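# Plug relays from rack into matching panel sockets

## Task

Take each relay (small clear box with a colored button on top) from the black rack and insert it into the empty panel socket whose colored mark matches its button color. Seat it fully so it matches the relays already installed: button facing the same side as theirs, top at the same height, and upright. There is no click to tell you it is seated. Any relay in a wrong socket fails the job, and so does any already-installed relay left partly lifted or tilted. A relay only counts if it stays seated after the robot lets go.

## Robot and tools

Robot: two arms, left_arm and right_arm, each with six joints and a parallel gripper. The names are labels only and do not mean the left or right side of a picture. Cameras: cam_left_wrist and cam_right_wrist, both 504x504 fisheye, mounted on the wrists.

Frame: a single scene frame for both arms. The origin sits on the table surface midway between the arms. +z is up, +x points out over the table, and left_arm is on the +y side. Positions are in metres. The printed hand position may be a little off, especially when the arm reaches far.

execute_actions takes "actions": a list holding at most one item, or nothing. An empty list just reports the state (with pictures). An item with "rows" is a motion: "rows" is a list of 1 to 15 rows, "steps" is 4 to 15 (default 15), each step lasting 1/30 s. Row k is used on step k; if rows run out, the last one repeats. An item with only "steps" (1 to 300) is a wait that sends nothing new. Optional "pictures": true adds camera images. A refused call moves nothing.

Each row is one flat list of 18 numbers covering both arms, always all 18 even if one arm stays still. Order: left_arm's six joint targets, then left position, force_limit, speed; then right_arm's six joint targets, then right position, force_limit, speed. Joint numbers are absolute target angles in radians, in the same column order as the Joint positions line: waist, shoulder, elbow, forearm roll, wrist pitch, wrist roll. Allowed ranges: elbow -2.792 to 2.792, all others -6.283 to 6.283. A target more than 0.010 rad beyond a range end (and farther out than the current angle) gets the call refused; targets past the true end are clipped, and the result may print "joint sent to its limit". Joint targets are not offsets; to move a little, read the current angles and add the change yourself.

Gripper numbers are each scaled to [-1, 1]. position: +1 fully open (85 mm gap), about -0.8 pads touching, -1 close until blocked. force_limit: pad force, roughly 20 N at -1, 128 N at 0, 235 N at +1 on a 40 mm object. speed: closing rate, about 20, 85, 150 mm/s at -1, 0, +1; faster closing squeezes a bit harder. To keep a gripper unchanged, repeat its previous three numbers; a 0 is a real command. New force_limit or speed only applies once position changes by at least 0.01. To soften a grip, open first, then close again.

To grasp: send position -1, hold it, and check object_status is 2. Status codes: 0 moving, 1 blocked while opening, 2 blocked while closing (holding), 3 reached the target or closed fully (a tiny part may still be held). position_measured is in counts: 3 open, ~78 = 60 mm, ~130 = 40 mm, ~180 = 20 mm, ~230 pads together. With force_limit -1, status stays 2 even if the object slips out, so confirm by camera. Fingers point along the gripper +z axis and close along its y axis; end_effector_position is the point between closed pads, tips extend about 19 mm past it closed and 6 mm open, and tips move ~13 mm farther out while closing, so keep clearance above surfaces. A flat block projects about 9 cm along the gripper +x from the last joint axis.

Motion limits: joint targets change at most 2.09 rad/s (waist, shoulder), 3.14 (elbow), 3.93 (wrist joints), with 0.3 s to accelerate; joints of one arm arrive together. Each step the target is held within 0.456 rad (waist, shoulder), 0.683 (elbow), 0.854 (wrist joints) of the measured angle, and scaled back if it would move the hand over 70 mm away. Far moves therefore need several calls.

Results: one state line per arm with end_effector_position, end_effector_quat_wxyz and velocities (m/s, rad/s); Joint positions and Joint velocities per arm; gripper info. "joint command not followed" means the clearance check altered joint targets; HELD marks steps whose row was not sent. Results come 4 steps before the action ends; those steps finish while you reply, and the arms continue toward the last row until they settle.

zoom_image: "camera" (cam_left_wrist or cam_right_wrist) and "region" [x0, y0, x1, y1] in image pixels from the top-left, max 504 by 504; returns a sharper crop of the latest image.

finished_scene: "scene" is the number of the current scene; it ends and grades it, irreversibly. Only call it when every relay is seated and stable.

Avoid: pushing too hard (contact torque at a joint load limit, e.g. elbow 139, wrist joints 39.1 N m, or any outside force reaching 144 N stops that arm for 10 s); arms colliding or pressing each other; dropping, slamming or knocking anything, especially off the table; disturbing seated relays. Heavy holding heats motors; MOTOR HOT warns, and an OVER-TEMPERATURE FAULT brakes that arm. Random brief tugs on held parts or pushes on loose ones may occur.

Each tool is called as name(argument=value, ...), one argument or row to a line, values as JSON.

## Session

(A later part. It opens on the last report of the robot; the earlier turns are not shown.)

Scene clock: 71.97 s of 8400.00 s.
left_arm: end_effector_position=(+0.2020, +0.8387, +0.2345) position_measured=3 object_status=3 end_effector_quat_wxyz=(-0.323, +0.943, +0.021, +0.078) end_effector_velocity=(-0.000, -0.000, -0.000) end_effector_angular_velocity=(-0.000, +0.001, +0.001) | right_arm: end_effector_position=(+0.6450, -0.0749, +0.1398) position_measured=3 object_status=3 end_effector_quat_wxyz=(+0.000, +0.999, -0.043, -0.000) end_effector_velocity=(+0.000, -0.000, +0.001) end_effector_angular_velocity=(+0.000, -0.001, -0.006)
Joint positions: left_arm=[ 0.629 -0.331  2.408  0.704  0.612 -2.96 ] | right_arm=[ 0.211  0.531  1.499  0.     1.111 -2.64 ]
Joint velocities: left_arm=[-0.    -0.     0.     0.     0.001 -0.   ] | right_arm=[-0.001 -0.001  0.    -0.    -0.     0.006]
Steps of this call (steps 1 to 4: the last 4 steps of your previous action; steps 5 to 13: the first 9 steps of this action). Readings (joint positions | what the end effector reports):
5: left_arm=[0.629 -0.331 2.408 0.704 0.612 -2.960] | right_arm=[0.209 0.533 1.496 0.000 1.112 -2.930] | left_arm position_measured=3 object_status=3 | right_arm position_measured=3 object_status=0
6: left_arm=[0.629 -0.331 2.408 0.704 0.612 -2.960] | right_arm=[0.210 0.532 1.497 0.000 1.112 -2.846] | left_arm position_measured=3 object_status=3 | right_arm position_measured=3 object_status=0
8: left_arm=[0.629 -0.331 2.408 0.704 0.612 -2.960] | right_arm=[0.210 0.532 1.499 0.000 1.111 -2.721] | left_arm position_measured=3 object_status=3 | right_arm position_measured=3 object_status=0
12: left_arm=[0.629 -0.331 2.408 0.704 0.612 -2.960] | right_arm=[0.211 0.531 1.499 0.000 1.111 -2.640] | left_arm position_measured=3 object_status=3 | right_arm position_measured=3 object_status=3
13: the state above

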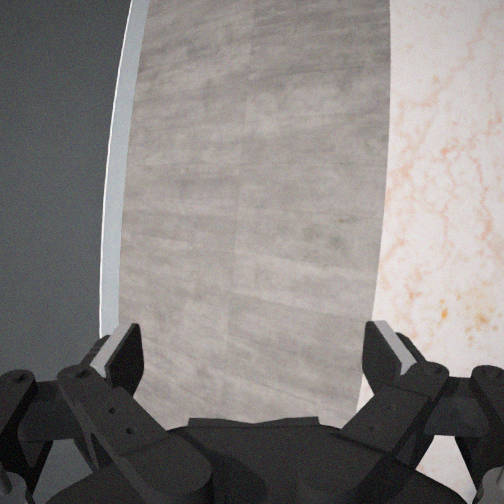

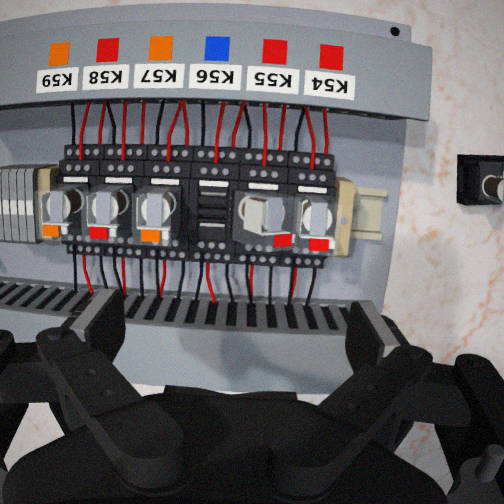

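execute_actions(
  actions=[
    {"rows":[[0.629,-0.331,2.408,0.704,0.612,-2.96,1,0,0,0.1833,0.562,1.4888,0,1.0908,-4.2379,0.15,-0.4,1]],"steps":15},
  ],
)

execute_actions(
  actions=[
    {"rows":[[0.629,-0.331,2.408,0.704,0.612,-2.96,1,0,0,0.1833,0.562,1.4888,0,1.0908,-4.2379,0.15,-0.4,1]],"steps":12},
  ],
)

execute_actions(
  actions=[
    {"rows":[[0.629,-0.331,2.408,0.704,0.612,-2.96,1,0,0,0.1833,0.58,1.5054,0,1.0562,-4.2379,0.15,-0.4,1],[0.629,-0.331,2.408,0.704,0.612,-2.96,1,0,0,0.1833,0.5896,1.5138,0,1.0382,-4.2379,0.15,-0.4,1]],"steps":13},
  ],
  pictures=true,
)

Scene clock: 72.87 s of 8400.00 s.
left_arm: end_effector_position=(+0.2020, +0.8387, +0.2345) position_measured=3 object_status=3 end_effector_quat_wxyz=(-0.323, +0.943, +0.021, +0.078) end_effector_velocity=(+0.001, -0.000, +0.000) end_effector_angular_velocity=(+0.000, -0.001, -0.001) | right_arm: end_effector_position=(+0.6587, -0.0857, +0.1263) position_measured=102 object_status=0 end_effector_quat_wxyz=(+0.000, +0.955, +0.296, +0.000) end_effector_velocity=(+0.043, -0.034, -0.043) end_effector_angular_velocity=(+0.000, -0.000, +3.756)
Joint positions: left_arm=[ 0.629 -0.331  2.408  0.704  0.612 -2.96 ] | right_arm=[ 0.192  0.552  1.492 -0.     1.097 -3.347]
Joint velocities: left_arm=[-0.001 -0.     0.     0.    -0.001 -0.001] | right_arm=[-0.059  0.066 -0.024  0.    -0.043 -3.815]
Steps of this call (steps 1 to 4: the last 4 steps of your previous action; steps 5 to 15: the robot went on to your last target; step 16: nothing new was sent; steps 17 to 27: the first 11 steps of this action). Readings (joint positions | what the end effector reports):
17: left_arm=[0.629 -0.331 2.408 0.704 0.612 -2.960] | right_arm=[0.211 0.531 1.500 0.000 1.111 -2.640] | left_arm position_measured=3 object_status=3 | right_arm position_measured=3 object_status=0
18: left_arm=[0.629 -0.331 2.408 0.704 0.612 -2.960] | right_arm=[0.211 0.531 1.500 0.000 1.111 -2.646] | left_arm position_measured=3 object_status=3 | right_arm position_measured=4 object_status=0
20: left_arm=[0.629 -0.331 2.408 0.704 0.612 -2.960] | right_arm=[0.209 0.533 1.499 0.000 1.110 -2.703] | left_arm position_measured=3 object_status=3 | right_arm position_measured=20 object_status=0
24: left_arm=[0.629 -0.331 2.408 0.704 0.612 -2.960] | right_arm=[0.200 0.543 1.495 0.000 1.103 -2.988] | left_arm position_measured=3 object_status=3 | right_arm position_measured=70 object_status=0
27: the state above

Scene clock: 73.27 s of 8400.00 s.
left_arm: end_effector_position=(+0.2020, +0.8387, +0.2345) position_measured=3 object_status=3 end_effector_quat_wxyz=(-0.323, +0.943, +0.021, +0.078) end_effector_velocity=(-0.000, +0.000, -0.000) end_effector_angular_velocity=(-0.000, +0.001, +0.000) | right_arm: end_effector_position=(+0.6650, -0.0909, +0.1199) position_measured=110 object_status=3 end_effector_quat_wxyz=(+0.000, +0.738, +0.675, +0.000) end_effector_velocity=(+0.000, -0.001, -0.000) end_effector_angular_velocity=(-0.000, +0.000, +0.019)
Joint positions: left_arm=[ 0.629 -0.331  2.408  0.704  0.612 -2.96 ] | right_arm=[ 0.183  0.562  1.489 -0.     1.091 -4.237]
Joint velocities: left_arm=[ 0.001  0.001 -0.    -0.    -0.     0.001] | right_arm=[-0.001  0.    -0.    -0.    -0.    -0.021]
Steps of this call (steps 1 to 4: the last 4 steps of your previous action; steps 5 to 12: the first 8 steps of this action). Readings (joint positions | what the end effector reports):
5: left_arm=[0.629 -0.331 2.408 0.704 0.612 -2.960] | right_arm=[0.186 0.559 1.490 -0.000 1.093 -3.941] | left_arm position_measured=3 object_status=3 | right_arm position_measured=109 object_status=0
6: left_arm=[0.629 -0.331 2.408 0.704 0.612 -2.960] | right_arm=[0.185 0.560 1.489 -0.000 1.092 -4.027] | left_arm position_measured=3 object_status=3 | right_arm position_measured=110 object_status=0
8: left_arm=[0.629 -0.331 2.408 0.704 0.612 -2.960] | right_arm=[0.184 0.561 1.489 -0.000 1.091 -4.153] | left_arm position_measured=3 object_status=3 | right_arm position_measured=110 object_status=0
12: the state above

Scene clock: 73.70 s of 8400.00 s.
left_arm: end_effector_position=(+0.2020, +0.8387, +0.2345) position_measured=3 object_status=3 end_effector_quat_wxyz=(-0.323, +0.943, +0.021, +0.078) end_effector_velocity=(-0.001, -0.000, -0.001) end_effector_angular_velocity=(-0.001, +0.002, +0.001) | right_arm: end_effector_position=(+0.6652, -0.0910, +0.0845) position_measured=110 object_status=3 end_effector_quat_wxyz=(-0.000, +0.737, +0.676, -0.000) end_effector_velocity=(-0.000, +0.001, +0.003) end_effector_angular_velocity=(+0.001, -0.003, +0.001)
Joint positions: left_arm=[ 0.629 -0.331  2.408  0.704  0.612 -2.96 ] | right_arm=[ 0.183  0.59   1.514 -0.     1.038 -4.238]
Joint velocities: left_arm=[-0.001 -0.     0.001 -0.     0.002 -0.   ] | right_arm=[ 0.001 -0.004  0.    -0.    -0.    -0.   ]
Steps of this call (steps 1 to 4: the last 4 steps of your previous action; steps 5 to 13: the first 9 steps of this action). Readings (joint positions | what the end effector reports):
5: left_arm=[0.629 -0.331 2.408 0.704 0.612 -2.960] | right_arm=[0.183 0.562 1.489 -0.000 1.091 -4.238] | left_arm position_measured=3 object_status=3 | right_arm position_measured=110 object_status=3
6: left_arm=[0.629 -0.331 2.408 0.704 0.612 -2.960] | right_arm=[0.183 0.565 1.491 -0.000 1.083 -4.238] | left_arm position_measured=3 object_status=3 | right_arm position_measured=110 object_status=3
8: left_arm=[0.629 -0.331 2.408 0.704 0.612 -2.960] | right_arm=[0.183 0.586 1.511 -0.000 1.046 -4.238] | left_arm position_measured=3 object_status=3 | right_arm position_measured=110 object_status=3
12: left_arm=[0.629 -0.331 2.408 0.704 0.612 -2.960] | right_arm=[0.183 0.590 1.514 -0.000 1.038 -4.238] | left_arm position_measured=3 object_status=3 | right_arm position_measured=110 object_status=3
13: the state above

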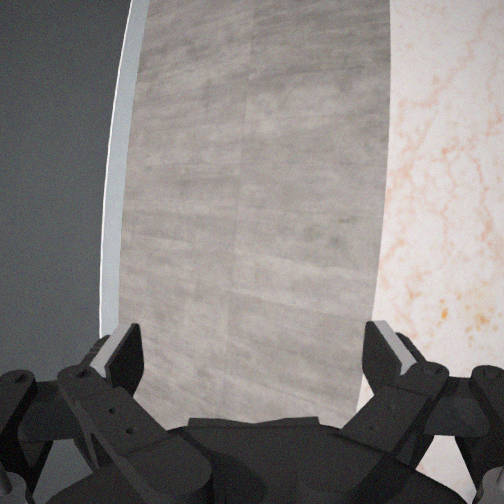

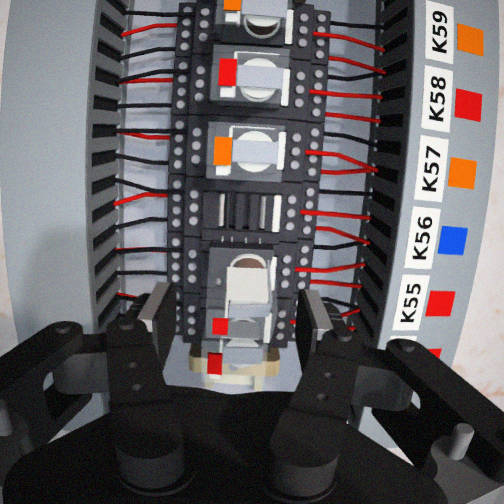

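execute_actions(
  actions=[
    {"rows":[[0.629,-0.331,2.408,0.704,0.612,-2.96,1,0,0,0.1833,0.5896,1.5138,0,1.0382,-4.2379,-1,-0.9,0.5]],"steps":13},
  ],
)

execute_actions(
  actions=[
    {"rows":[[0.629,-0.331,2.408,0.704,0.612,-2.96,1,0,0,0.1833,0.58,1.5054,0,1.0562,-4.2379,-1,-0.9,0.5],[0.629,-0.331,2.408,0.704,0.612,-2.96,1,0,0,0.1833,0.542,1.47,0,1.1296,-4.2379,-1,-0.9,0.5]],"steps":13},
  ],
  pictures=true,
)

Scene clock: 74.33 s of 8400.00 s.
left_arm: end_effector_position=(+0.2020, +0.8387, +0.2345) position_measured=3 object_status=3 end_effector_quat_wxyz=(-0.323, +0.943, +0.021, +0.078) end_effector_velocity=(-0.000, -0.000, -0.000) end_effector_angular_velocity=(+0.000, +0.001, -0.001) | right_arm: end_effector_position=(+0.6651, -0.0909, +0.0848) position_measured=165 object_status=0 end_effector_quat_wxyz=(+0.000, +0.737, +0.676, +0.000) end_effector_velocity=(-0.000, +0.000, +0.001) end_effector_angular_velocity=(+0.000, -0.001, +0.001)
Joint positions: left_arm=[ 0.629 -0.331  2.408  0.704  0.612 -2.96 ] | right_arm=[ 0.183  0.59   1.514  0.     1.038 -4.238]
Joint velocities: left_arm=[ 0.    -0.001  0.001 -0.     0.     0.002] | right_arm=[ 0.001 -0.001 -0.    -0.     0.     0.   ]
Steps of this call (steps 1 to 4: the last 4 steps of your previous action; steps 5 to 10: the robot went on to your last target; steps 11 to 19: the first 9 steps of this action). Readings (joint positions | what the end effector reports):
11: left_arm=[0.629 -0.331 2.408 0.704 0.612 -2.960] | right_arm=[0.183 0.590 1.514 -0.000 1.038 -4.238] | left_arm position_measured=3 object_status=3 | right_arm position_measured=110 object_status=0
12: left_arm=[0.629 -0.331 2.408 0.704 0.612 -2.960] | right_arm=[0.183 0.590 1.514 -0.000 1.038 -4.238] | left_arm position_measured=3 object_status=3 | right_arm position_measured=110 object_status=0
14: left_arm=[0.629 -0.331 2.408 0.704 0.612 -2.960] | right_arm=[0.183 0.590 1.514 0.000 1.038 -4.238] | left_arm position_measured=3 object_status=3 | right_arm position_measured=123 object_status=0
18: left_arm=[0.629 -0.331 2.408 0.704 0.612 -2.960] | right_arm=[0.183 0.590 1.514 0.000 1.038 -4.238] | left_arm position_measured=3 object_status=3 | right_arm position_measured=162 object_status=0
19: the state above

Scene clock: 74.77 s of 8400.00 s.
left_arm: end_effector_position=(+0.2020, +0.8387, +0.2345) position_measured=3 object_status=3 end_effector_quat_wxyz=(-0.323, +0.943, +0.021, +0.078) end_effector_velocity=(+0.000, -0.000, +0.000) end_effector_angular_velocity=(+0.000, -0.001, +0.000) | right_arm: end_effector_position=(+0.6640, -0.0913, +0.1461) position_measured=165 object_status=2 end_effector_quat_wxyz=(+0.000, +0.737, +0.676, +0.000) end_effector_velocity=(-0.001, +0.000, -0.003) end_effector_angular_velocity=(-0.002, +0.006, +0.000)
Joint positions: left_arm=[ 0.629 -0.331  2.408  0.704  0.612 -2.96 ] | right_arm=[ 0.183  0.541  1.47   0.     1.129 -4.238]
Joint velocities: left_arm=[-0.    -0.    -0.    -0.    -0.    -0.001] | right_arm=[ 0.     0.004  0.    -0.     0.002 -0.   ]
Steps of this call (steps 1 to 4: the last 4 steps of your previous action; steps 5 to 13: the first 9 steps of this action). Readings (joint positions | what the end effector reports):
5: left_arm=[0.629 -0.331 2.408 0.704 0.612 -2.960] | right_arm=[0.183 0.589 1.514 0.000 1.038 -4.238] | left_arm position_measured=3 object_status=3 | right_arm position_measured=165 object_status=2
6: left_arm=[0.629 -0.331 2.408 0.704 0.612 -2.960] | right_arm=[0.183 0.586 1.511 0.000 1.045 -4.238] | left_arm position_measured=3 object_status=3 | right_arm position_measured=165 object_status=2
8: left_arm=[0.629 -0.331 2.408 0.704 0.612 -2.960] | right_arm=[0.183 0.560 1.486 0.000 1.096 -4.238] | left_arm position_measured=3 object_status=3 | right_arm position_measured=165 object_status=2
12: left_arm=[0.629 -0.331 2.408 0.704 0.612 -2.960] | right_arm=[0.183 0.541 1.470 0.000 1.129 -4.238] | left_arm position_measured=3 object_status=3 | right_arm position_measured=165 object_status=2
13: the state above

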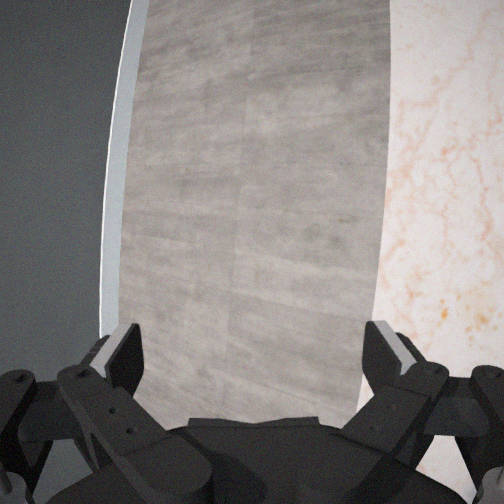

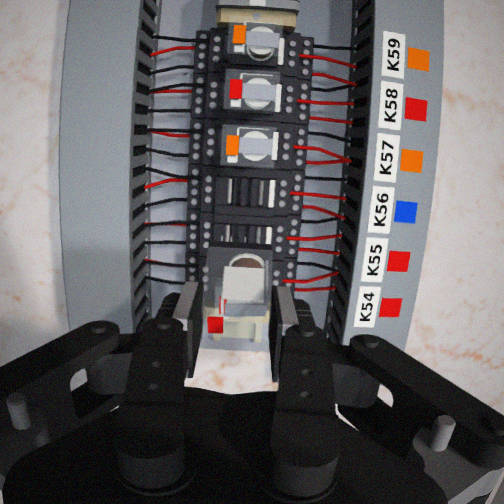

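execute_actions(
  actions=[
    {"rows":[[0.629,-0.331,2.408,0.704,0.612,-2.96,1,0,0,-0.2034,0.471,1.5957,0,1.0749,-4.6246,-1,-0.9,0.5]],"steps":15},
  ],
)

execute_actions(
  actions=[
    {"rows":[[0.629,-0.331,2.408,0.704,0.612,-2.96,1,0,0,-0.2034,0.471,1.5957,0,1.0749,-4.6246,-1,-0.9,0.5]],"steps":10},
  ],
)

execute_actions(
  actions=[
    {"rows":[[0.629,-0.331,2.408,0.704,0.612,-2.96,1,0,0,-0.2034,0.5302,1.6466,0,0.9648,-4.6246,-1,-0.9,0.5]],"steps":15},
  ],
  pictures=true,
)

Scene clock: 75.27 s of 8400.00 s.
left_arm: end_effector_position=(+0.2020, +0.8387, +0.2345) position_measured=3 object_status=3 end_effector_quat_wxyz=(-0.323, +0.943, +0.021, +0.078) end_effector_velocity=(-0.000, -0.000, -0.000) end_effector_angular_velocity=(-0.000, +0.001, -0.001) | right_arm: end_effector_position=(+0.6910, -0.2495, +0.1426) position_measured=165 object_status=2 end_effector_quat_wxyz=(-0.000, +0.737, +0.676, -0.000) end_effector_velocity=(+0.037, -0.552, -0.009) end_effector_angular_velocity=(+0.001, -0.002, -0.003)
Joint positions: left_arm=[ 0.629 -0.331  2.408  0.704  0.612 -2.96 ] | right_arm=[-0.013  0.506  1.534 -0.     1.102 -4.434]
Joint velocities: left_arm=[-0.001  0.     0.    -0.     0.     0.001] | right_arm=[-0.687 -0.127  0.223  0.    -0.098 -0.683]
Steps of this call (steps 1 to 4: the last 4 steps of your previous action; steps 5 to 15: the first 11 steps of this action). Readings (joint positions | what the end effector reports):
5: left_arm=[0.629 -0.331 2.408 0.704 0.612 -2.960] | right_arm=[0.183 0.542 1.470 0.000 1.130 -4.238] | left_arm position_measured=3 object_status=3 | right_arm position_measured=165 object_status=2
6: left_arm=[0.629 -0.331 2.408 0.704 0.612 -2.960] | right_arm=[0.180 0.542 1.471 0.000 1.130 -4.242] | left_arm position_measured=3 object_status=3 | right_arm position_measured=165 object_status=2
8: left_arm=[0.629 -0.331 2.408 0.704 0.612 -2.960] | right_arm=[0.150 0.536 1.481 0.000 1.126 -4.272] | left_arm position_measured=3 object_status=3 | right_arm position_measured=165 object_status=2
12: left_arm=[0.629 -0.331 2.408 0.704 0.612 -2.960] | right_arm=[0.056 0.519 1.511 -0.000 1.112 -4.365] | left_arm position_measured=3 object_status=3 | right_arm position_measured=165 object_status=2
15: the state above

Scene clock: 75.60 s of 8400.00 s.
left_arm: end_effector_position=(+0.2020, +0.8387, +0.2345) position_measured=3 object_status=3 end_effector_quat_wxyz=(-0.323, +0.943, +0.021, +0.078) end_effector_velocity=(-0.001, -0.000, -0.001) end_effector_angular_velocity=(-0.001, +0.001, +0.001) | right_arm: end_effector_position=(+0.6860, -0.3998, +0.1399) position_measured=165 object_status=2 end_effector_quat_wxyz=(+0.000, +0.737, +0.675, -0.000) end_effector_velocity=(-0.002, -0.007, +0.001) end_effector_angular_velocity=(+0.000, -0.004, +0.011)
Joint positions: left_arm=[ 0.629 -0.331  2.408  0.704  0.612 -2.96 ] | right_arm=[-0.203  0.471  1.596 -0.     1.075 -4.624]
Joint velocities: left_arm=[ 0.001  0.     0.001  0.     0.    -0.   ] | right_arm=[-0.009 -0.005  0.006  0.    -0.004 -0.02 ]
Steps of this call (steps 1 to 4: the last 4 steps of your previous action; steps 5 to 10: the first 6 steps of this action). Readings (joint positions | what the end effector reports):
5: left_arm=[0.629 -0.331 2.408 0.704 0.612 -2.960] | right_arm=[-0.130 0.485 1.572 -0.000 1.086 -4.551] | left_arm position_measured=3 object_status=3 | right_arm position_measured=165 object_status=2
6: left_arm=[0.629 -0.331 2.408 0.704 0.612 -2.960] | right_arm=[-0.154 0.480 1.579 -0.000 1.082 -4.575] | left_arm position_measured=3 object_status=3 | right_arm position_measured=165 object_status=2
8: left_arm=[0.629 -0.331 2.408 0.704 0.612 -2.960] | right_arm=[-0.192 0.473 1.592 -0.000 1.077 -4.613] | left_arm position_measured=3 object_status=3 | right_arm position_measured=165 object_status=2
10: the state above

Scene clock: 76.10 s of 8400.00 s.
left_arm: end_effector_position=(+0.2020, +0.8387, +0.2345) position_measured=3 object_status=3 end_effector_quat_wxyz=(-0.323, +0.943, +0.021, +0.078) end_effector_velocity=(-0.001, +0.000, -0.000) end_effector_angular_velocity=(-0.000, -0.000, +0.002) | right_arm: end_effector_position=(+0.6861, -0.4000, +0.0697) position_measured=165 object_status=2 end_effector_quat_wxyz=(+0.000, +0.737, +0.676, -0.000) end_effector_velocity=(+0.000, +0.000, +0.001) end_effector_angular_velocity=(-0.000, -0.002, +0.000)
Joint positions: left_arm=[ 0.629 -0.331  2.408  0.704  0.612 -2.96 ] | right_arm=[-0.203  0.53   1.646 -0.     0.965 -4.625]
Joint velocities: left_arm=[ 0.002  0.     0.     0.    -0.001 -0.   ] | right_arm=[ 0.    -0.001 -0.    -0.    -0.    -0.   ]
Steps of this call (steps 1 to 4: the last 4 steps of your previous action; steps 5 to 15: the first 11 steps of this action). Readings (joint positions | what the end effector reports):
5: left_arm=[0.629 -0.331 2.408 0.704 0.612 -2.960] | right_arm=[-0.203 0.471 1.596 -0.000 1.075 -4.625] | left_arm position_measured=3 object_status=3 | right_arm position_measured=165 object_status=2
6: left_arm=[0.629 -0.331 2.408 0.704 0.612 -2.960] | right_arm=[-0.203 0.474 1.599 0.000 1.068 -4.625] | left_arm position_measured=3 object_status=3 | right_arm position_measured=165 object_status=2
8: left_arm=[0.629 -0.331 2.408 0.704 0.612 -2.960] | right_arm=[-0.203 0.502 1.624 0.000 1.014 -4.625] | left_arm position_measured=3 object_status=3 | right_arm position_measured=165 object_status=2
12: left_arm=[0.629 -0.331 2.408 0.704 0.612 -2.960] | right_arm=[-0.203 0.531 1.646 -0.000 0.965 -4.625] | left_arm position_measured=3 object_status=3 | right_arm position_measured=165 object_status=2
15: the state above

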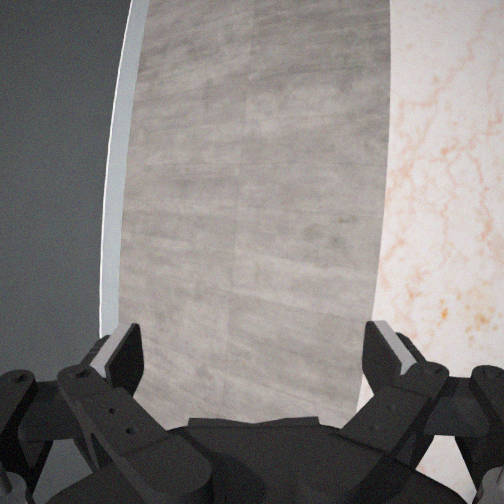

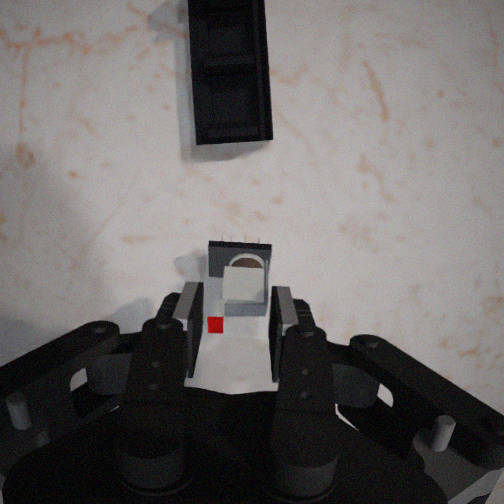

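execute_actions(
  actions=[
    {"rows":[[0.629,-0.331,2.408,0.704,0.612,-2.96,1,0,0,-0.2034,0.538,1.6517,0,0.9517,-4.6246,-1,-0.9,0.5],[0.629,-0.331,2.408,0.704,0.612,-2.96,1,0,0,-0.2034,0.5462,1.6568,0,0.9386,-4.6246,-1,-0.9,0.5],[0.629,-0.331,2.408,0.704,0.612,-2.96,1,0,0,-0.2034,0.5462,1.6568,0,0.9386,-4.6246,-1,-0.9,0.5],[0.629,-0.331,2.408,0.704,0.612,-2.96,1,0,0,-0.2034,0.5462,1.6568,0,0.9386,-4.6246,-1,-0.9,0.5],[0.629,-0.331,2.408,0.704,0.612,-2.96,1,0,0,-0.19,0.547,1.6553,0,0.9392,-4.6111,-1,-0.9,0.5],[0.629,-0.331,2.408,0.704,0.612,-2.96,1,0,0,-0.175,0.548,1.6537,0,0.9399,-4.5961,-1,-0.9,0.5],[0.629,-0.331,2.408,0.704,0.612,-2.96,1,0,0,-0.162,0.5488,1.6523,0,0.9405,-4.5831,-1,-0.9,0.5]],"steps":15},
  ],
  pictures=true,
)

Scene clock: 77.07 s of 8400.00 s.
left_arm: end_effector_position=(+0.2020, +0.8387, +0.2345) position_measured=3 object_status=3 end_effector_quat_wxyz=(-0.323, +0.943, +0.021, +0.078) end_effector_velocity=(-0.000, -0.000, -0.000) end_effector_angular_velocity=(-0.001, +0.001, +0.000) | right_arm: end_effector_position=(+0.6860, -0.3678, +0.0529) position_measured=165 object_status=2 end_effector_quat_wxyz=(+0.000, +0.737, +0.676, +0.000) end_effector_velocity=(+0.001, -0.001, +0.001) end_effector_angular_velocity=(-0.001, +0.003, -0.007)
Joint positions: left_arm=[ 0.629 -0.331  2.408  0.704  0.612 -2.96 ] | right_arm=[-0.162  0.549  1.652  0.     0.94  -4.583]
Joint velocities: left_arm=[-0.001  0.     0.001 -0.     0.    -0.001] | right_arm=[-0.001  0.001 -0.004 -0.001  0.005  0.006]
Steps of this call (steps 1 to 4: the last 4 steps of your previous action; steps 5 to 15: the robot went on to your last target; steps 16 to 18: nothing new was sent; steps 19 to 29: the first 11 steps of this action). Readings (joint positions | what the end effector reports):
19: left_arm=[0.629 -0.331 2.408 0.704 0.612 -2.960] | right_arm=[-0.203 0.530 1.647 0.000 0.965 -4.625] | left_arm position_measured=3 object_status=3 | right_arm position_measured=165 object_status=2
20: left_arm=[0.629 -0.331 2.408 0.704 0.612 -2.960] | right_arm=[-0.203 0.533 1.649 0.000 0.959 -4.625] | left_arm position_measured=3 object_status=3 | right_arm position_measured=165 object_status=2
22: left_arm=[0.629 -0.331 2.408 0.704 0.612 -2.960] | right_arm=[-0.203 0.545 1.657 0.000 0.940 -4.625] | left_arm position_measured=3 object_status=3 | right_arm position_measured=165 object_status=2
26: left_arm=[0.629 -0.331 2.408 0.704 0.612 -2.960] | right_arm=[-0.176 0.547 1.654 -0.000 0.939 -4.598] | left_arm position_measured=3 object_status=3 | right_arm position_measured=165 object_status=2
29: the state above

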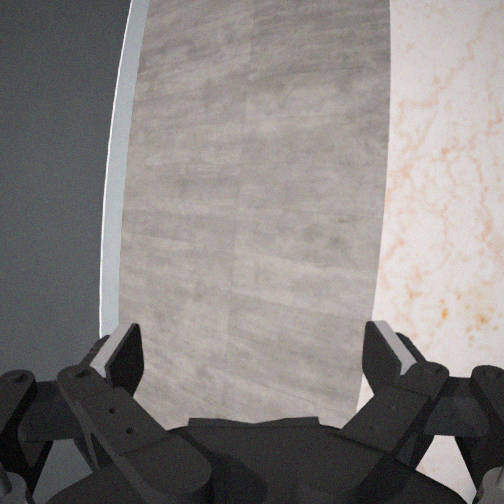

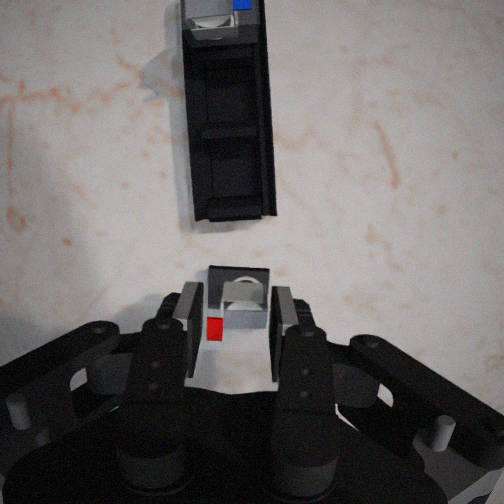

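execute_actions(
  actions=[
    {"rows":[[0.629,-0.331,2.408,0.704,0.612,-2.96,1,0,0,-0.162,0.5488,1.6523,0,0.9405,-4.5831,0.15,-0.9,0],[0.629,-0.331,2.408,0.704,0.612,-2.96,1,0,0,-0.162,0.5488,1.6523,0,0.9405,-4.5831,0.15,-0.9,0],[0.629,-0.331,2.408,0.704,0.612,-2.96,1,0,0,-0.162,0.5488,1.6523,0,0.9405,-4.5831,0.15,-0.9,0],[0.629,-0.331,2.408,0.704,0.612,-2.96,1,0,0,-0.162,0.5488,1.6523,0,0.9405,-4.5831,0.15,-0.9,0],[0.629,-0.331,2.408,0.704,0.612,-2.96,1,0,0,-0.162,0.5488,1.6523,0,0.9405,-4.5831,0.15,-0.9,0],[0.629,-0.331,2.408,0.704,0.612,-2.96,1,0,0,-0.162,0.5488,1.6523,0,0.9405,-4.5831,0.15,-0.9,0],[0.629,-0.331,2.408,0.704,0.612,-2.96,1,0,0,-0.162,0.5488,1.6523,0,0.9405,-4.5831,0.15,-0.9,0],[0.629,-0.331,2.408,0.704,0.612,-2.96,1,0,0,-0.162,0.516,1.627,0,0.9986,-4.5831,0.15,-0.9,0]],"steps":15},
  ],
  pictures=true,
)

Scene clock: 77.63 s of 8400.00 s.
left_arm: end_effector_position=(+0.2020, +0.8387, +0.2345) position_measured=3 object_status=3 end_effector_quat_wxyz=(-0.323, +0.943, +0.021, +0.078) end_effector_velocity=(+0.001, -0.000, +0.000) end_effector_angular_velocity=(+0.000, -0.000, -0.002) | right_arm: end_effector_position=(+0.6871, -0.3679, +0.0825) position_measured=112 object_status=0 end_effector_quat_wxyz=(-0.000, +0.737, +0.675, +0.000) end_effector_velocity=(+0.040, +0.002, +0.370) end_effector_angular_velocity=(+0.011, -0.115, -0.005)
Joint positions: left_arm=[ 0.629 -0.331  2.408  0.704  0.612 -2.96 ] | right_arm=[-0.162  0.523  1.631  0.     0.987 -4.583]
Joint velocities: left_arm=[-0.002  0.    -0.     0.    -0.001  0.   ] | right_arm=[-0.001 -0.321 -0.257  0.007  0.464  0.   ]
Steps of this call (steps 1 to 4: the last 4 steps of your previous action; steps 5 to 6: the robot went on to your last target; steps 7 to 17: the first 11 steps of this action). Readings (joint positions | what the end effector reports):
7: left_arm=[0.629 -0.331 2.408 0.704 0.612 -2.960] | right_arm=[-0.162 0.549 1.652 0.000 0.940 -4.583] | left_arm position_measured=3 object_status=3 | right_arm position_measured=165 object_status=0
8: left_arm=[0.629 -0.331 2.408 0.704 0.612 -2.960] | right_arm=[-0.162 0.549 1.652 0.000 0.940 -4.583] | left_arm position_measured=3 object_status=3 | right_arm position_measured=164 object_status=0
10: left_arm=[0.629 -0.331 2.408 0.704 0.612 -2.960] | right_arm=[-0.162 0.549 1.652 0.000 0.940 -4.583] | left_arm position_measured=3 object_status=3 | right_arm position_measured=155 object_status=0
14: left_arm=[0.629 -0.331 2.408 0.704 0.612 -2.960] | right_arm=[-0.162 0.549 1.652 0.000 0.941 -4.583] | left_arm position_measured=3 object_status=3 | right_arm position_measured=127 object_status=0
17: the state above

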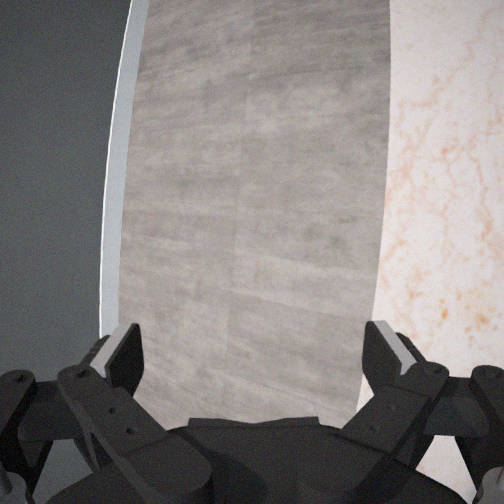

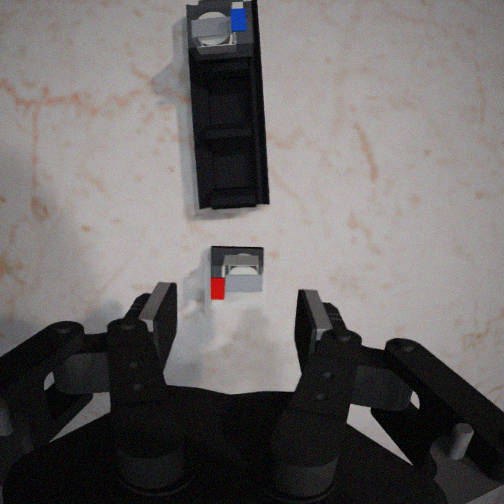

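execute_actions(
  actions=[
    {"rows":[[0.629,-0.331,2.408,0.704,0.612,-2.96,1,0,0,-0.162,0.5488,1.6523,0,0.9405,-4.5831,0.15,-0.6,0]],"steps":13},
  ],
  pictures=true,
)

Scene clock: 78.27 s of 8400.00 s.
left_arm: end_effector_position=(+0.2020, +0.8387, +0.2345) position_measured=3 object_status=3 end_effector_quat_wxyz=(-0.323, +0.943, +0.021, +0.078) end_effector_velocity=(-0.000, -0.000, -0.000) end_effector_angular_velocity=(-0.000, -0.000, +0.000) | right_arm: end_effector_position=(+0.6859, -0.3680, +0.0525) position_measured=110 object_status=3 end_effector_quat_wxyz=(-0.000, +0.737, +0.676, -0.000) end_effector_velocity=(+0.000, -0.000, +0.000) end_effector_angular_velocity=(+0.001, -0.002, -0.001)
Joint positions: left_arm=[ 0.629 -0.331  2.408  0.704  0.612 -2.96 ] | right_arm=[-0.162  0.549  1.652 -0.     0.941 -4.583]
Joint velocities: left_arm=[-0.     0.     0.     0.     0.    -0.001] | right_arm=[-0.001 -0.001  0.     0.001 -0.002  0.   ]
Steps of this call (steps 1 to 4: the last 4 steps of your previous action; steps 5 to 10: the robot went on to your last target; steps 11 to 19: the first 9 steps of this action). Readings (joint positions | what the end effector reports):
11: left_arm=[0.629 -0.331 2.408 0.704 0.612 -2.960] | right_arm=[-0.162 0.516 1.627 0.000 0.999 -4.583] | left_arm position_measured=3 object_status=3 | right_arm position_measured=110 object_status=3
12: left_arm=[0.629 -0.331 2.408 0.704 0.612 -2.960] | right_arm=[-0.162 0.519 1.629 0.000 0.993 -4.583] | left_arm position_measured=3 object_status=3 | right_arm position_measured=110 object_status=3
14: left_arm=[0.629 -0.331 2.408 0.704 0.612 -2.960] | right_arm=[-0.162 0.542 1.648 -0.000 0.952 -4.583] | left_arm position_measured=3 object_status=3 | right_arm position_measured=110 object_status=3
18: left_arm=[0.629 -0.331 2.408 0.704 0.612 -2.960] | right_arm=[-0.162 0.549 1.652 -0.000 0.941 -4.583] | left_arm position_measured=3 object_status=3 | right_arm position_measured=110 object_status=3
19: the state above

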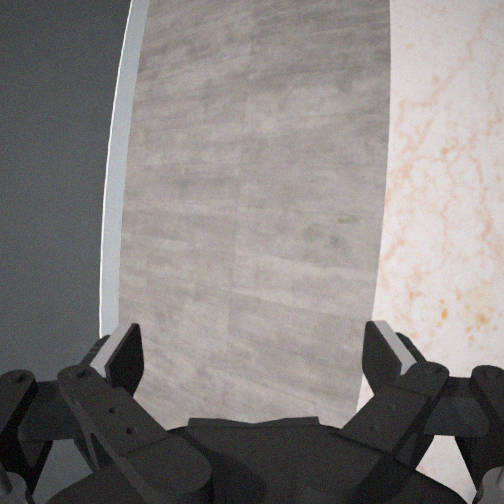

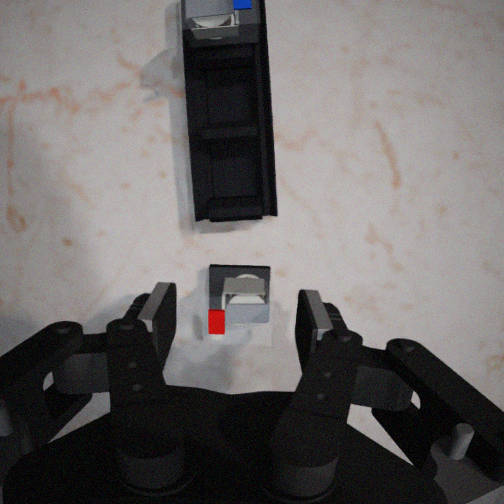

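execute_actions(
  actions=[
    {"rows":[[0.629,-0.331,2.408,0.704,0.612,-2.96,1,0,0,-0.162,0.5535,1.6553,0,0.9328,-4.5831,0.15,-0.6,0],[0.629,-0.331,2.408,0.704,0.612,-2.96,1,0,0,-0.162,0.5535,1.6553,0,0.9328,-4.5831,0.15,-0.6,0],[0.629,-0.331,2.408,0.704,0.612,-2.96,1,0,0,-0.162,0.5535,1.6553,0,0.9328,-4.5831,0.15,-0.6,0],[0.629,-0.331,2.408,0.704,0.612,-2.96,1,0,0,-0.162,0.5535,1.6553,0,0.9328,-4.5831,0.15,-0.6,0],[0.629,-0.331,2.408,0.704,0.612,-2.96,1,0,0,-0.162,0.5535,1.6553,0,0.9328,-4.5831,-1,-0.6,0.3]],"steps":15},
  ],
)

execute_actions(
  actions=[
    {"rows":[[0.629,-0.331,2.408,0.704,0.612,-2.96,1,0,0,-0.162,0.5535,1.6553,0,0.9328,-4.5831,-1,-0.6,0.3]],"steps":6},
  ],
  pictures=true,
)

Scene clock: 78.97 s of 8400.00 s.
left_arm: end_effector_position=(+0.2020, +0.8387, +0.2345) position_measured=3 object_status=3 end_effector_quat_wxyz=(-0.323, +0.943, +0.021, +0.078) end_effector_velocity=(-0.001, -0.000, -0.001) end_effector_angular_velocity=(-0.001, +0.001, +0.001) | right_arm: end_effector_position=(+0.6858, -0.3679, +0.0480) position_measured=147 object_status=0 end_effector_quat_wxyz=(+0.000, +0.737, +0.676, +0.000) end_effector_velocity=(+0.000, -0.001, -0.001) end_effector_angular_velocity=(-0.000, +0.001, -0.001)
Joint positions: left_arm=[ 0.629 -0.331  2.408  0.704  0.612 -2.96 ] | right_arm=[-0.162  0.553  1.655  0.     0.933 -4.583]
Joint velocities: left_arm=[ 0.     0.     0.001 -0.     0.    -0.001] | right_arm=[-0.001  0.001 -0.    -0.     0.    -0.   ]
Steps of this call (steps 1 to 4: the last 4 steps of your previous action; steps 5 to 10: the robot went on to your last target; steps 11 to 21: the first 11 steps of this action). Readings (joint positions | what the end effector reports):
11: left_arm=[0.629 -0.331 2.408 0.704 0.612 -2.960] | right_arm=[-0.162 0.549 1.652 0.000 0.940 -4.583] | left_arm position_measured=3 object_status=3 | right_arm position_measured=110 object_status=3
12: left_arm=[0.629 -0.331 2.408 0.704 0.612 -2.960] | right_arm=[-0.162 0.551 1.654 0.000 0.936 -4.583] | left_arm position_measured=3 object_status=3 | right_arm position_measured=110 object_status=3
14: left_arm=[0.629 -0.331 2.408 0.704 0.612 -2.960] | right_arm=[-0.162 0.553 1.656 0.000 0.933 -4.583] | left_arm position_measured=3 object_status=3 | right_arm position_measured=110 object_status=3
18: left_arm=[0.629 -0.331 2.408 0.704 0.612 -2.960] | right_arm=[-0.162 0.553 1.655 0.000 0.933 -4.583] | left_arm position_measured=3 object_status=3 | right_arm position_measured=122 object_status=0
21: the state above

Scene clock: 79.17 s of 8400.00 s.
left_arm: end_effector_position=(+0.2020, +0.8387, +0.2345) position_measured=3 object_status=3 end_effector_quat_wxyz=(-0.323, +0.943, +0.021, +0.078) end_effector_velocity=(-0.000, +0.000, -0.000) end_effector_angular_velocity=(-0.000, +0.000, -0.000) | right_arm: end_effector_position=(+0.6859, -0.3679, +0.0480) position_measured=164 object_status=0 end_effector_quat_wxyz=(+0.000, +0.737, +0.676, +0.000) end_effector_velocity=(-0.000, -0.001, -0.000) end_effector_angular_velocity=(-0.001, +0.000, -0.000)
Joint positions: left_arm=[ 0.629 -0.331  2.408  0.704  0.612 -2.96 ] | right_arm=[-0.162  0.553  1.655  0.     0.933 -4.583]
Joint velocities: left_arm=[ 0.001  0.     0.     0.    -0.001  0.001] | right_arm=[-0.001  0.     0.    -0.001  0.    -0.   ]
Steps of this call (steps 1 to 4: the last 4 steps of your previous action; steps 5 to 6: the first 2 steps of this action). Readings (joint positions | what the end effector reports):
5: left_arm=[0.629 -0.331 2.408 0.704 0.612 -2.960] | right_arm=[-0.162 0.553 1.655 0.000 0.933 -4.583] | left_arm position_measured=3 object_status=3 | right_arm position_measured=164 object_status=0
6: the state above

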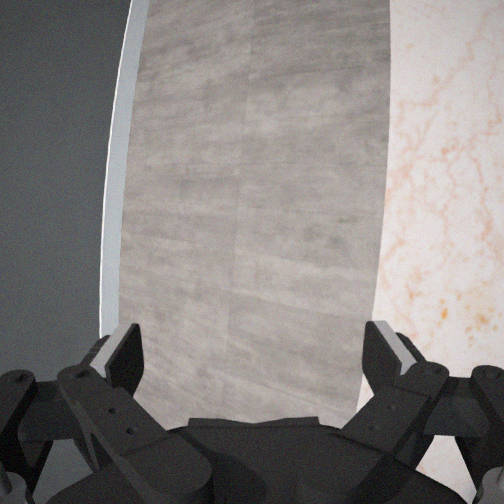

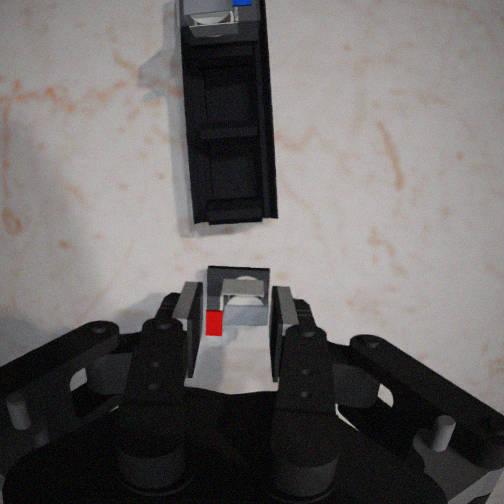

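execute_actions(
  actions=[
    {"rows":[[0.629,-0.331,2.408,0.704,0.612,-2.96,1,0,0,-0.162,0.53,1.64,0,0.9716,-4.5831,-1,-0.6,0.3],[0.629,-0.331,2.408,0.704,0.612,-2.96,1,0,0,-0.162,0.474,1.59,0,1.0776,-4.5831,-1,-0.6,0.3]],"steps":13},
  ],
)

execute_actions(
  actions=[
    {"rows":[[0.629,-0.331,2.408,0.704,0.612,-2.96,1,0,0,0.1885,0.551,1.4671,0,1.1235,-4.2327,-1,-0.6,0.3]],"steps":15},
  ],
)

execute_actions(
  actions=[
    {"rows":[[0.629,-0.331,2.408,0.704,0.612,-2.96,1,0,0,0.1885,0.551,1.4671,0,1.1235,-4.2327,-1,-0.6,0.3]],"steps":10},
  ],
)

execute_actions(
  actions=[
    {"rows":[[0.629,-0.331,2.408,0.704,0.612,-2.96,1,0,0,0.1885,0.5768,1.4944,0,1.0704,-4.2327,-1,-0.6,0.3]],"steps":13},
  ],
  pictures=true,
)

Scene clock: 79.90 s of 8400.00 s.
left_arm: end_effector_position=(+0.2020, +0.8387, +0.2345) position_measured=3 object_status=3 end_effector_quat_wxyz=(-0.323, +0.943, +0.021, +0.078) end_effector_velocity=(+0.001, -0.000, +0.001) end_effector_angular_velocity=(+0.001, -0.001, -0.002) | right_arm: end_effector_position=(+0.6862, -0.3679, +0.1404) position_measured=164 object_status=2 end_effector_quat_wxyz=(+0.000, +0.737, +0.675, +0.000) end_effector_velocity=(-0.010, +0.001, -0.014) end_effector_angular_velocity=(-0.001, +0.031, +0.002)
Joint positions: left_arm=[ 0.629 -0.331  2.408  0.704  0.612 -2.96 ] | right_arm=[-0.162  0.474  1.59   0.     1.077 -4.583]
Joint velocities: left_arm=[-0.001 -0.    -0.001  0.    -0.001  0.   ] | right_arm=[0.002 0.01  0.012 0.    0.009 0.   ]
Steps of this call (steps 1 to 4: the last 4 steps of your previous action; steps 5 to 13: the robot went on to your last target; steps 14 to 22: the first 9 steps of this action). Readings (joint positions | what the end effector reports):
14: left_arm=[0.629 -0.331 2.408 0.704 0.612 -2.960] | right_arm=[-0.162 0.553 1.655 -0.000 0.933 -4.583] | left_arm position_measured=3 object_status=3 | right_arm position_measured=164 object_status=2
15: left_arm=[0.629 -0.331 2.408 0.704 0.612 -2.960] | right_arm=[-0.162 0.551 1.654 -0.000 0.938 -4.583] | left_arm position_measured=3 object_status=3 | right_arm position_measured=164 object_status=2
17: left_arm=[0.629 -0.331 2.408 0.704 0.612 -2.960] | right_arm=[-0.162 0.522 1.632 -0.000 0.989 -4.583] | left_arm position_measured=3 object_status=3 | right_arm position_measured=164 object_status=2
21: left_arm=[0.629 -0.331 2.408 0.704 0.612 -2.960] | right_arm=[-0.162 0.474 1.590 0.000 1.076 -4.583] | left_arm position_measured=3 object_status=3 | right_arm position_measured=164 object_status=2
22: the state above

Scene clock: 80.40 s of 8400.00 s.
left_arm: end_effector_position=(+0.2020, +0.8387, +0.2345) position_measured=3 object_status=3 end_effector_quat_wxyz=(-0.323, +0.943, +0.021, +0.078) end_effector_velocity=(-0.000, -0.000, -0.000) end_effector_angular_velocity=(-0.001, -0.000, +0.000) | right_arm: end_effector_position=(+0.6875, -0.2098, +0.1404) position_measured=164 object_status=2 end_effector_quat_wxyz=(+0.000, +0.737, +0.676, +0.000) end_effector_velocity=(-0.053, +0.550, -0.002) end_effector_angular_velocity=(+0.000, +0.001, +0.002)
Joint positions: left_arm=[ 0.629 -0.331  2.408  0.704  0.612 -2.96 ] | right_arm=[ 0.036  0.517  1.521 -0.     1.103 -4.385]
Joint velocities: left_arm=[ 0.     0.     0.001  0.    -0.001 -0.001] | right_arm=[ 0.679  0.15  -0.238  0.     0.089  0.677]
Steps of this call (steps 1 to 4: the last 4 steps of your previous action; steps 5 to 15: the first 11 steps of this action). Readings (joint positions | what the end effector reports):
5: left_arm=[0.629 -0.331 2.408 0.704 0.612 -2.960] | right_arm=[-0.162 0.474 1.590 0.000 1.078 -4.583] | left_arm position_measured=3 object_status=3 | right_arm position_measured=164 object_status=2
6: left_arm=[0.629 -0.331 2.408 0.704 0.612 -2.960] | right_arm=[-0.158 0.475 1.589 0.000 1.078 -4.579] | left_arm position_measured=3 object_status=3 | right_arm position_measured=164 object_status=2
8: left_arm=[0.629 -0.331 2.408 0.704 0.612 -2.960] | right_arm=[-0.129 0.481 1.578 -0.000 1.082 -4.549] | left_arm position_measured=3 object_status=3 | right_arm position_measured=164 object_status=2
12: left_arm=[0.629 -0.331 2.408 0.704 0.612 -2.960] | right_arm=[-0.033 0.502 1.545 -0.000 1.094 -4.454] | left_arm position_measured=3 object_status=3 | right_arm position_measured=164 object_status=2
15: the state above

Scene clock: 80.73 s of 8400.00 s.
left_arm: end_effector_position=(+0.2020, +0.8387, +0.2345) position_measured=3 object_status=3 end_effector_quat_wxyz=(-0.323, +0.943, +0.021, +0.078) end_effector_velocity=(+0.001, +0.000, +0.000) end_effector_angular_velocity=(+0.001, -0.001, -0.001) | right_arm: end_effector_position=(+0.6655, -0.0863, +0.1397) position_measured=164 object_status=2 end_effector_quat_wxyz=(-0.000, +0.737, +0.676, -0.000) end_effector_velocity=(-0.000, -0.000, -0.001) end_effector_angular_velocity=(-0.001, +0.002, -0.002)
Joint positions: left_arm=[ 0.629 -0.331  2.408  0.704  0.612 -2.96 ] | right_arm=[ 0.188  0.551  1.467 -0.     1.124 -4.233]
Joint velocities: left_arm=[ 0.     0.    -0.     0.    -0.002  0.   ] | right_arm=[-0.     0.002 -0.     0.     0.     0.002]
Steps of this call (steps 1 to 4: the last 4 steps of your previous action; steps 5 to 10: the first 6 steps of this action). Readings (joint positions | what the end effector reports):
5: left_arm=[0.629 -0.331 2.408 0.704 0.612 -2.960] | right_arm=[0.150 0.543 1.481 -0.000 1.118 -4.271] | left_arm position_measured=3 object_status=3 | right_arm position_measured=164 object_status=2
6: left_arm=[0.629 -0.331 2.408 0.704 0.612 -2.960] | right_arm=[0.170 0.547 1.474 -0.000 1.121 -4.252] | left_arm position_measured=3 object_status=3 | right_arm position_measured=164 object_status=2
8: left_arm=[0.629 -0.331 2.408 0.704 0.612 -2.960] | right_arm=[0.188 0.551 1.468 -0.000 1.123 -4.234] | left_arm position_measured=3 object_status=3 | right_arm position_measured=164 object_status=2
10: the state above

Scene clock: 81.17 s of 8400.00 s.
left_arm: end_effector_position=(+0.2020, +0.8387, +0.2345) position_measured=3 object_status=3 end_effector_quat_wxyz=(-0.323, +0.943, +0.021, +0.078) end_effector_velocity=(+0.001, +0.000, +0.000) end_effector_angular_velocity=(-0.000, -0.003, +0.001) | right_arm: end_effector_position=(+0.6655, -0.0862, +0.1046) position_measured=164 object_status=2 end_effector_quat_wxyz=(-0.000, +0.737, +0.676, -0.000) end_effector_velocity=(+0.000, +0.001, +0.002) end_effector_angular_velocity=(+0.001, -0.004, +0.001)
Joint positions: left_arm=[ 0.629 -0.331  2.408  0.704  0.612 -2.96 ] | right_arm=[ 0.188  0.577  1.494 -0.     1.071 -4.233]
Joint velocities: left_arm=[-0.     0.    -0.    -0.    -0.001 -0.003] | right_arm=[ 0.001 -0.002 -0.    -0.    -0.001  0.   ]
Steps of this call (steps 1 to 4: the last 4 steps of your previous action; steps 5 to 13: the first 9 steps of this action). Readings (joint positions | what the end effector reports):
5: left_arm=[0.629 -0.331 2.408 0.704 0.612 -2.960] | right_arm=[0.188 0.551 1.467 -0.000 1.124 -4.233] | left_arm position_measured=3 object_status=3 | right_arm position_measured=164 object_status=2
6: left_arm=[0.629 -0.331 2.408 0.704 0.612 -2.960] | right_arm=[0.188 0.554 1.470 -0.000 1.117 -4.233] | left_arm position_measured=3 object_status=3 | right_arm position_measured=164 object_status=2
8: left_arm=[0.629 -0.331 2.408 0.704 0.612 -2.960] | right_arm=[0.188 0.573 1.491 -0.000 1.079 -4.233] | left_arm position_measured=3 object_status=3 | right_arm position_measured=164 object_status=2
12: left_arm=[0.629 -0.331 2.408 0.704 0.612 -2.960] | right_arm=[0.188 0.577 1.494 -0.000 1.071 -4.233] | left_arm position_measured=3 object_status=3 | right_arm position_measured=164 object_status=2
13: the state above

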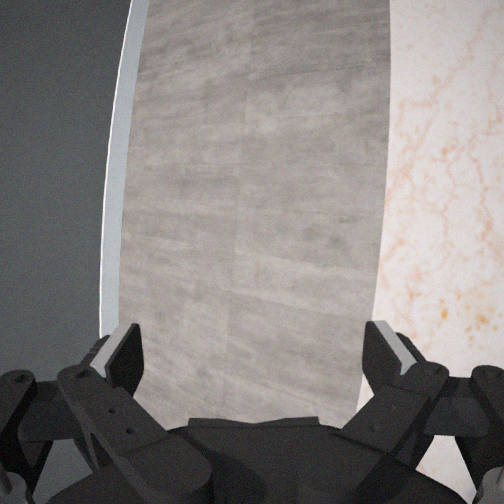

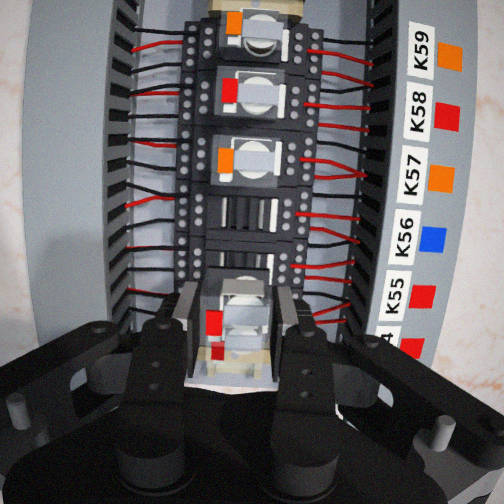

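execute_actions(
  actions=[
    {"rows":[[0.629,-0.331,2.408,0.704,0.612,-2.96,1,0,0,0.1898,0.5776,1.4931,0,1.0709,-4.2314,-1,-0.6,0.3],[0.629,-0.331,2.408,0.704,0.612,-2.96,1,0,0,0.1898,0.5776,1.4931,0,1.0709,-4.2314,-1,-0.6,0.3],[0.629,-0.331,2.408,0.704,0.612,-2.96,1,0,0,0.1898,0.5914,1.5048,0,1.0454,-4.2314,-1,-0.6,0.3]],"steps":13},
  ],
  pictures=true,
)

zoom_image(
  camera="cam_right_wrist",
  region=[160,140,330,400],
)

Scene clock: 81.97 s of 8400.00 s.
left_arm: end_effector_position=(+0.2020, +0.8387, +0.2345) position_measured=3 object_status=3 end_effector_quat_wxyz=(-0.323, +0.943, +0.021, +0.078) end_effector_velocity=(-0.000, +0.001, +0.000) end_effector_angular_velocity=(+0.000, -0.001, +0.002) | right_arm: end_effector_position=(+0.6656, -0.0849, +0.0875) position_measured=164 object_status=2 end_effector_quat_wxyz=(-0.000, +0.737, +0.676, -0.000) end_effector_velocity=(+0.000, -0.000, +0.001) end_effector_angular_velocity=(+0.001, -0.001, -0.001)
Joint positions: left_arm=[ 0.629 -0.331  2.408  0.704  0.612 -2.96 ] | right_arm=[ 0.19   0.592  1.505 -0.     1.045 -4.231]
Joint velocities: left_arm=[ 0.002 -0.    -0.    -0.    -0.001 -0.   ] | right_arm=[-0.    -0.002  0.     0.001 -0.     0.   ]
Steps of this call (steps 1 to 4: the last 4 steps of your previous action; steps 5 to 15: the robot went on to your last target; steps 16 to 24: the first 9 steps of this action). Readings (joint positions | what the end effector reports):
16: left_arm=[0.629 -0.331 2.408 0.704 0.612 -2.960] | right_arm=[0.189 0.577 1.494 0.000 1.070 -4.233] | left_arm position_measured=3 object_status=3 | right_arm position_measured=164 object_status=2
17: left_arm=[0.629 -0.331 2.408 0.704 0.612 -2.960] | right_arm=[0.189 0.577 1.494 0.000 1.070 -4.232] | left_arm position_measured=3 object_status=3 | right_arm position_measured=164 object_status=2
19: left_arm=[0.629 -0.331 2.408 0.704 0.612 -2.960] | right_arm=[0.190 0.580 1.496 0.000 1.064 -4.231] | left_arm position_measured=3 object_status=3 | right_arm position_measured=164 object_status=2
23: left_arm=[0.629 -0.331 2.408 0.704 0.612 -2.960] | right_arm=[0.190 0.592 1.505 -0.000 1.045 -4.231] | left_arm position_measured=3 object_status=3 | right_arm position_measured=164 object_status=2
24: the state above

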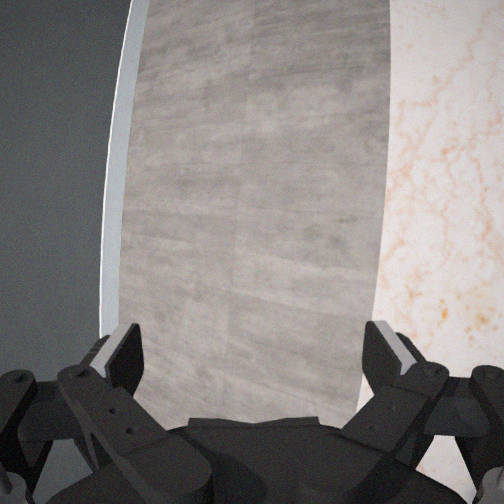

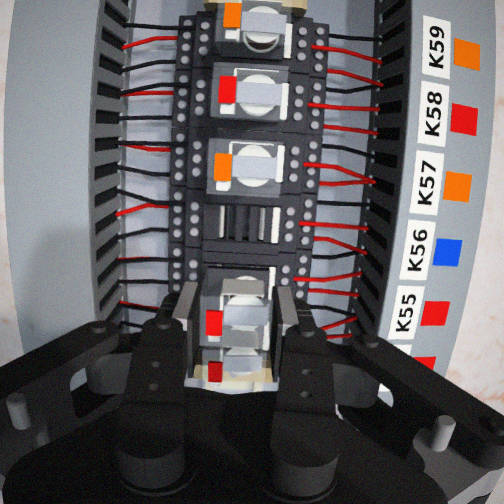

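Region (160, 140, 330, 400) of cam_right_wrist's 504x504 image, scaled by 1.938, with more detail than that image has; it fills the left 330 columns of this view, and the rest is white.

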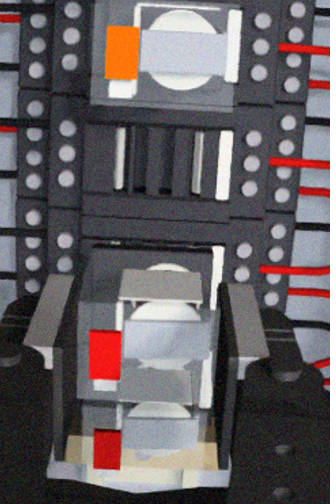

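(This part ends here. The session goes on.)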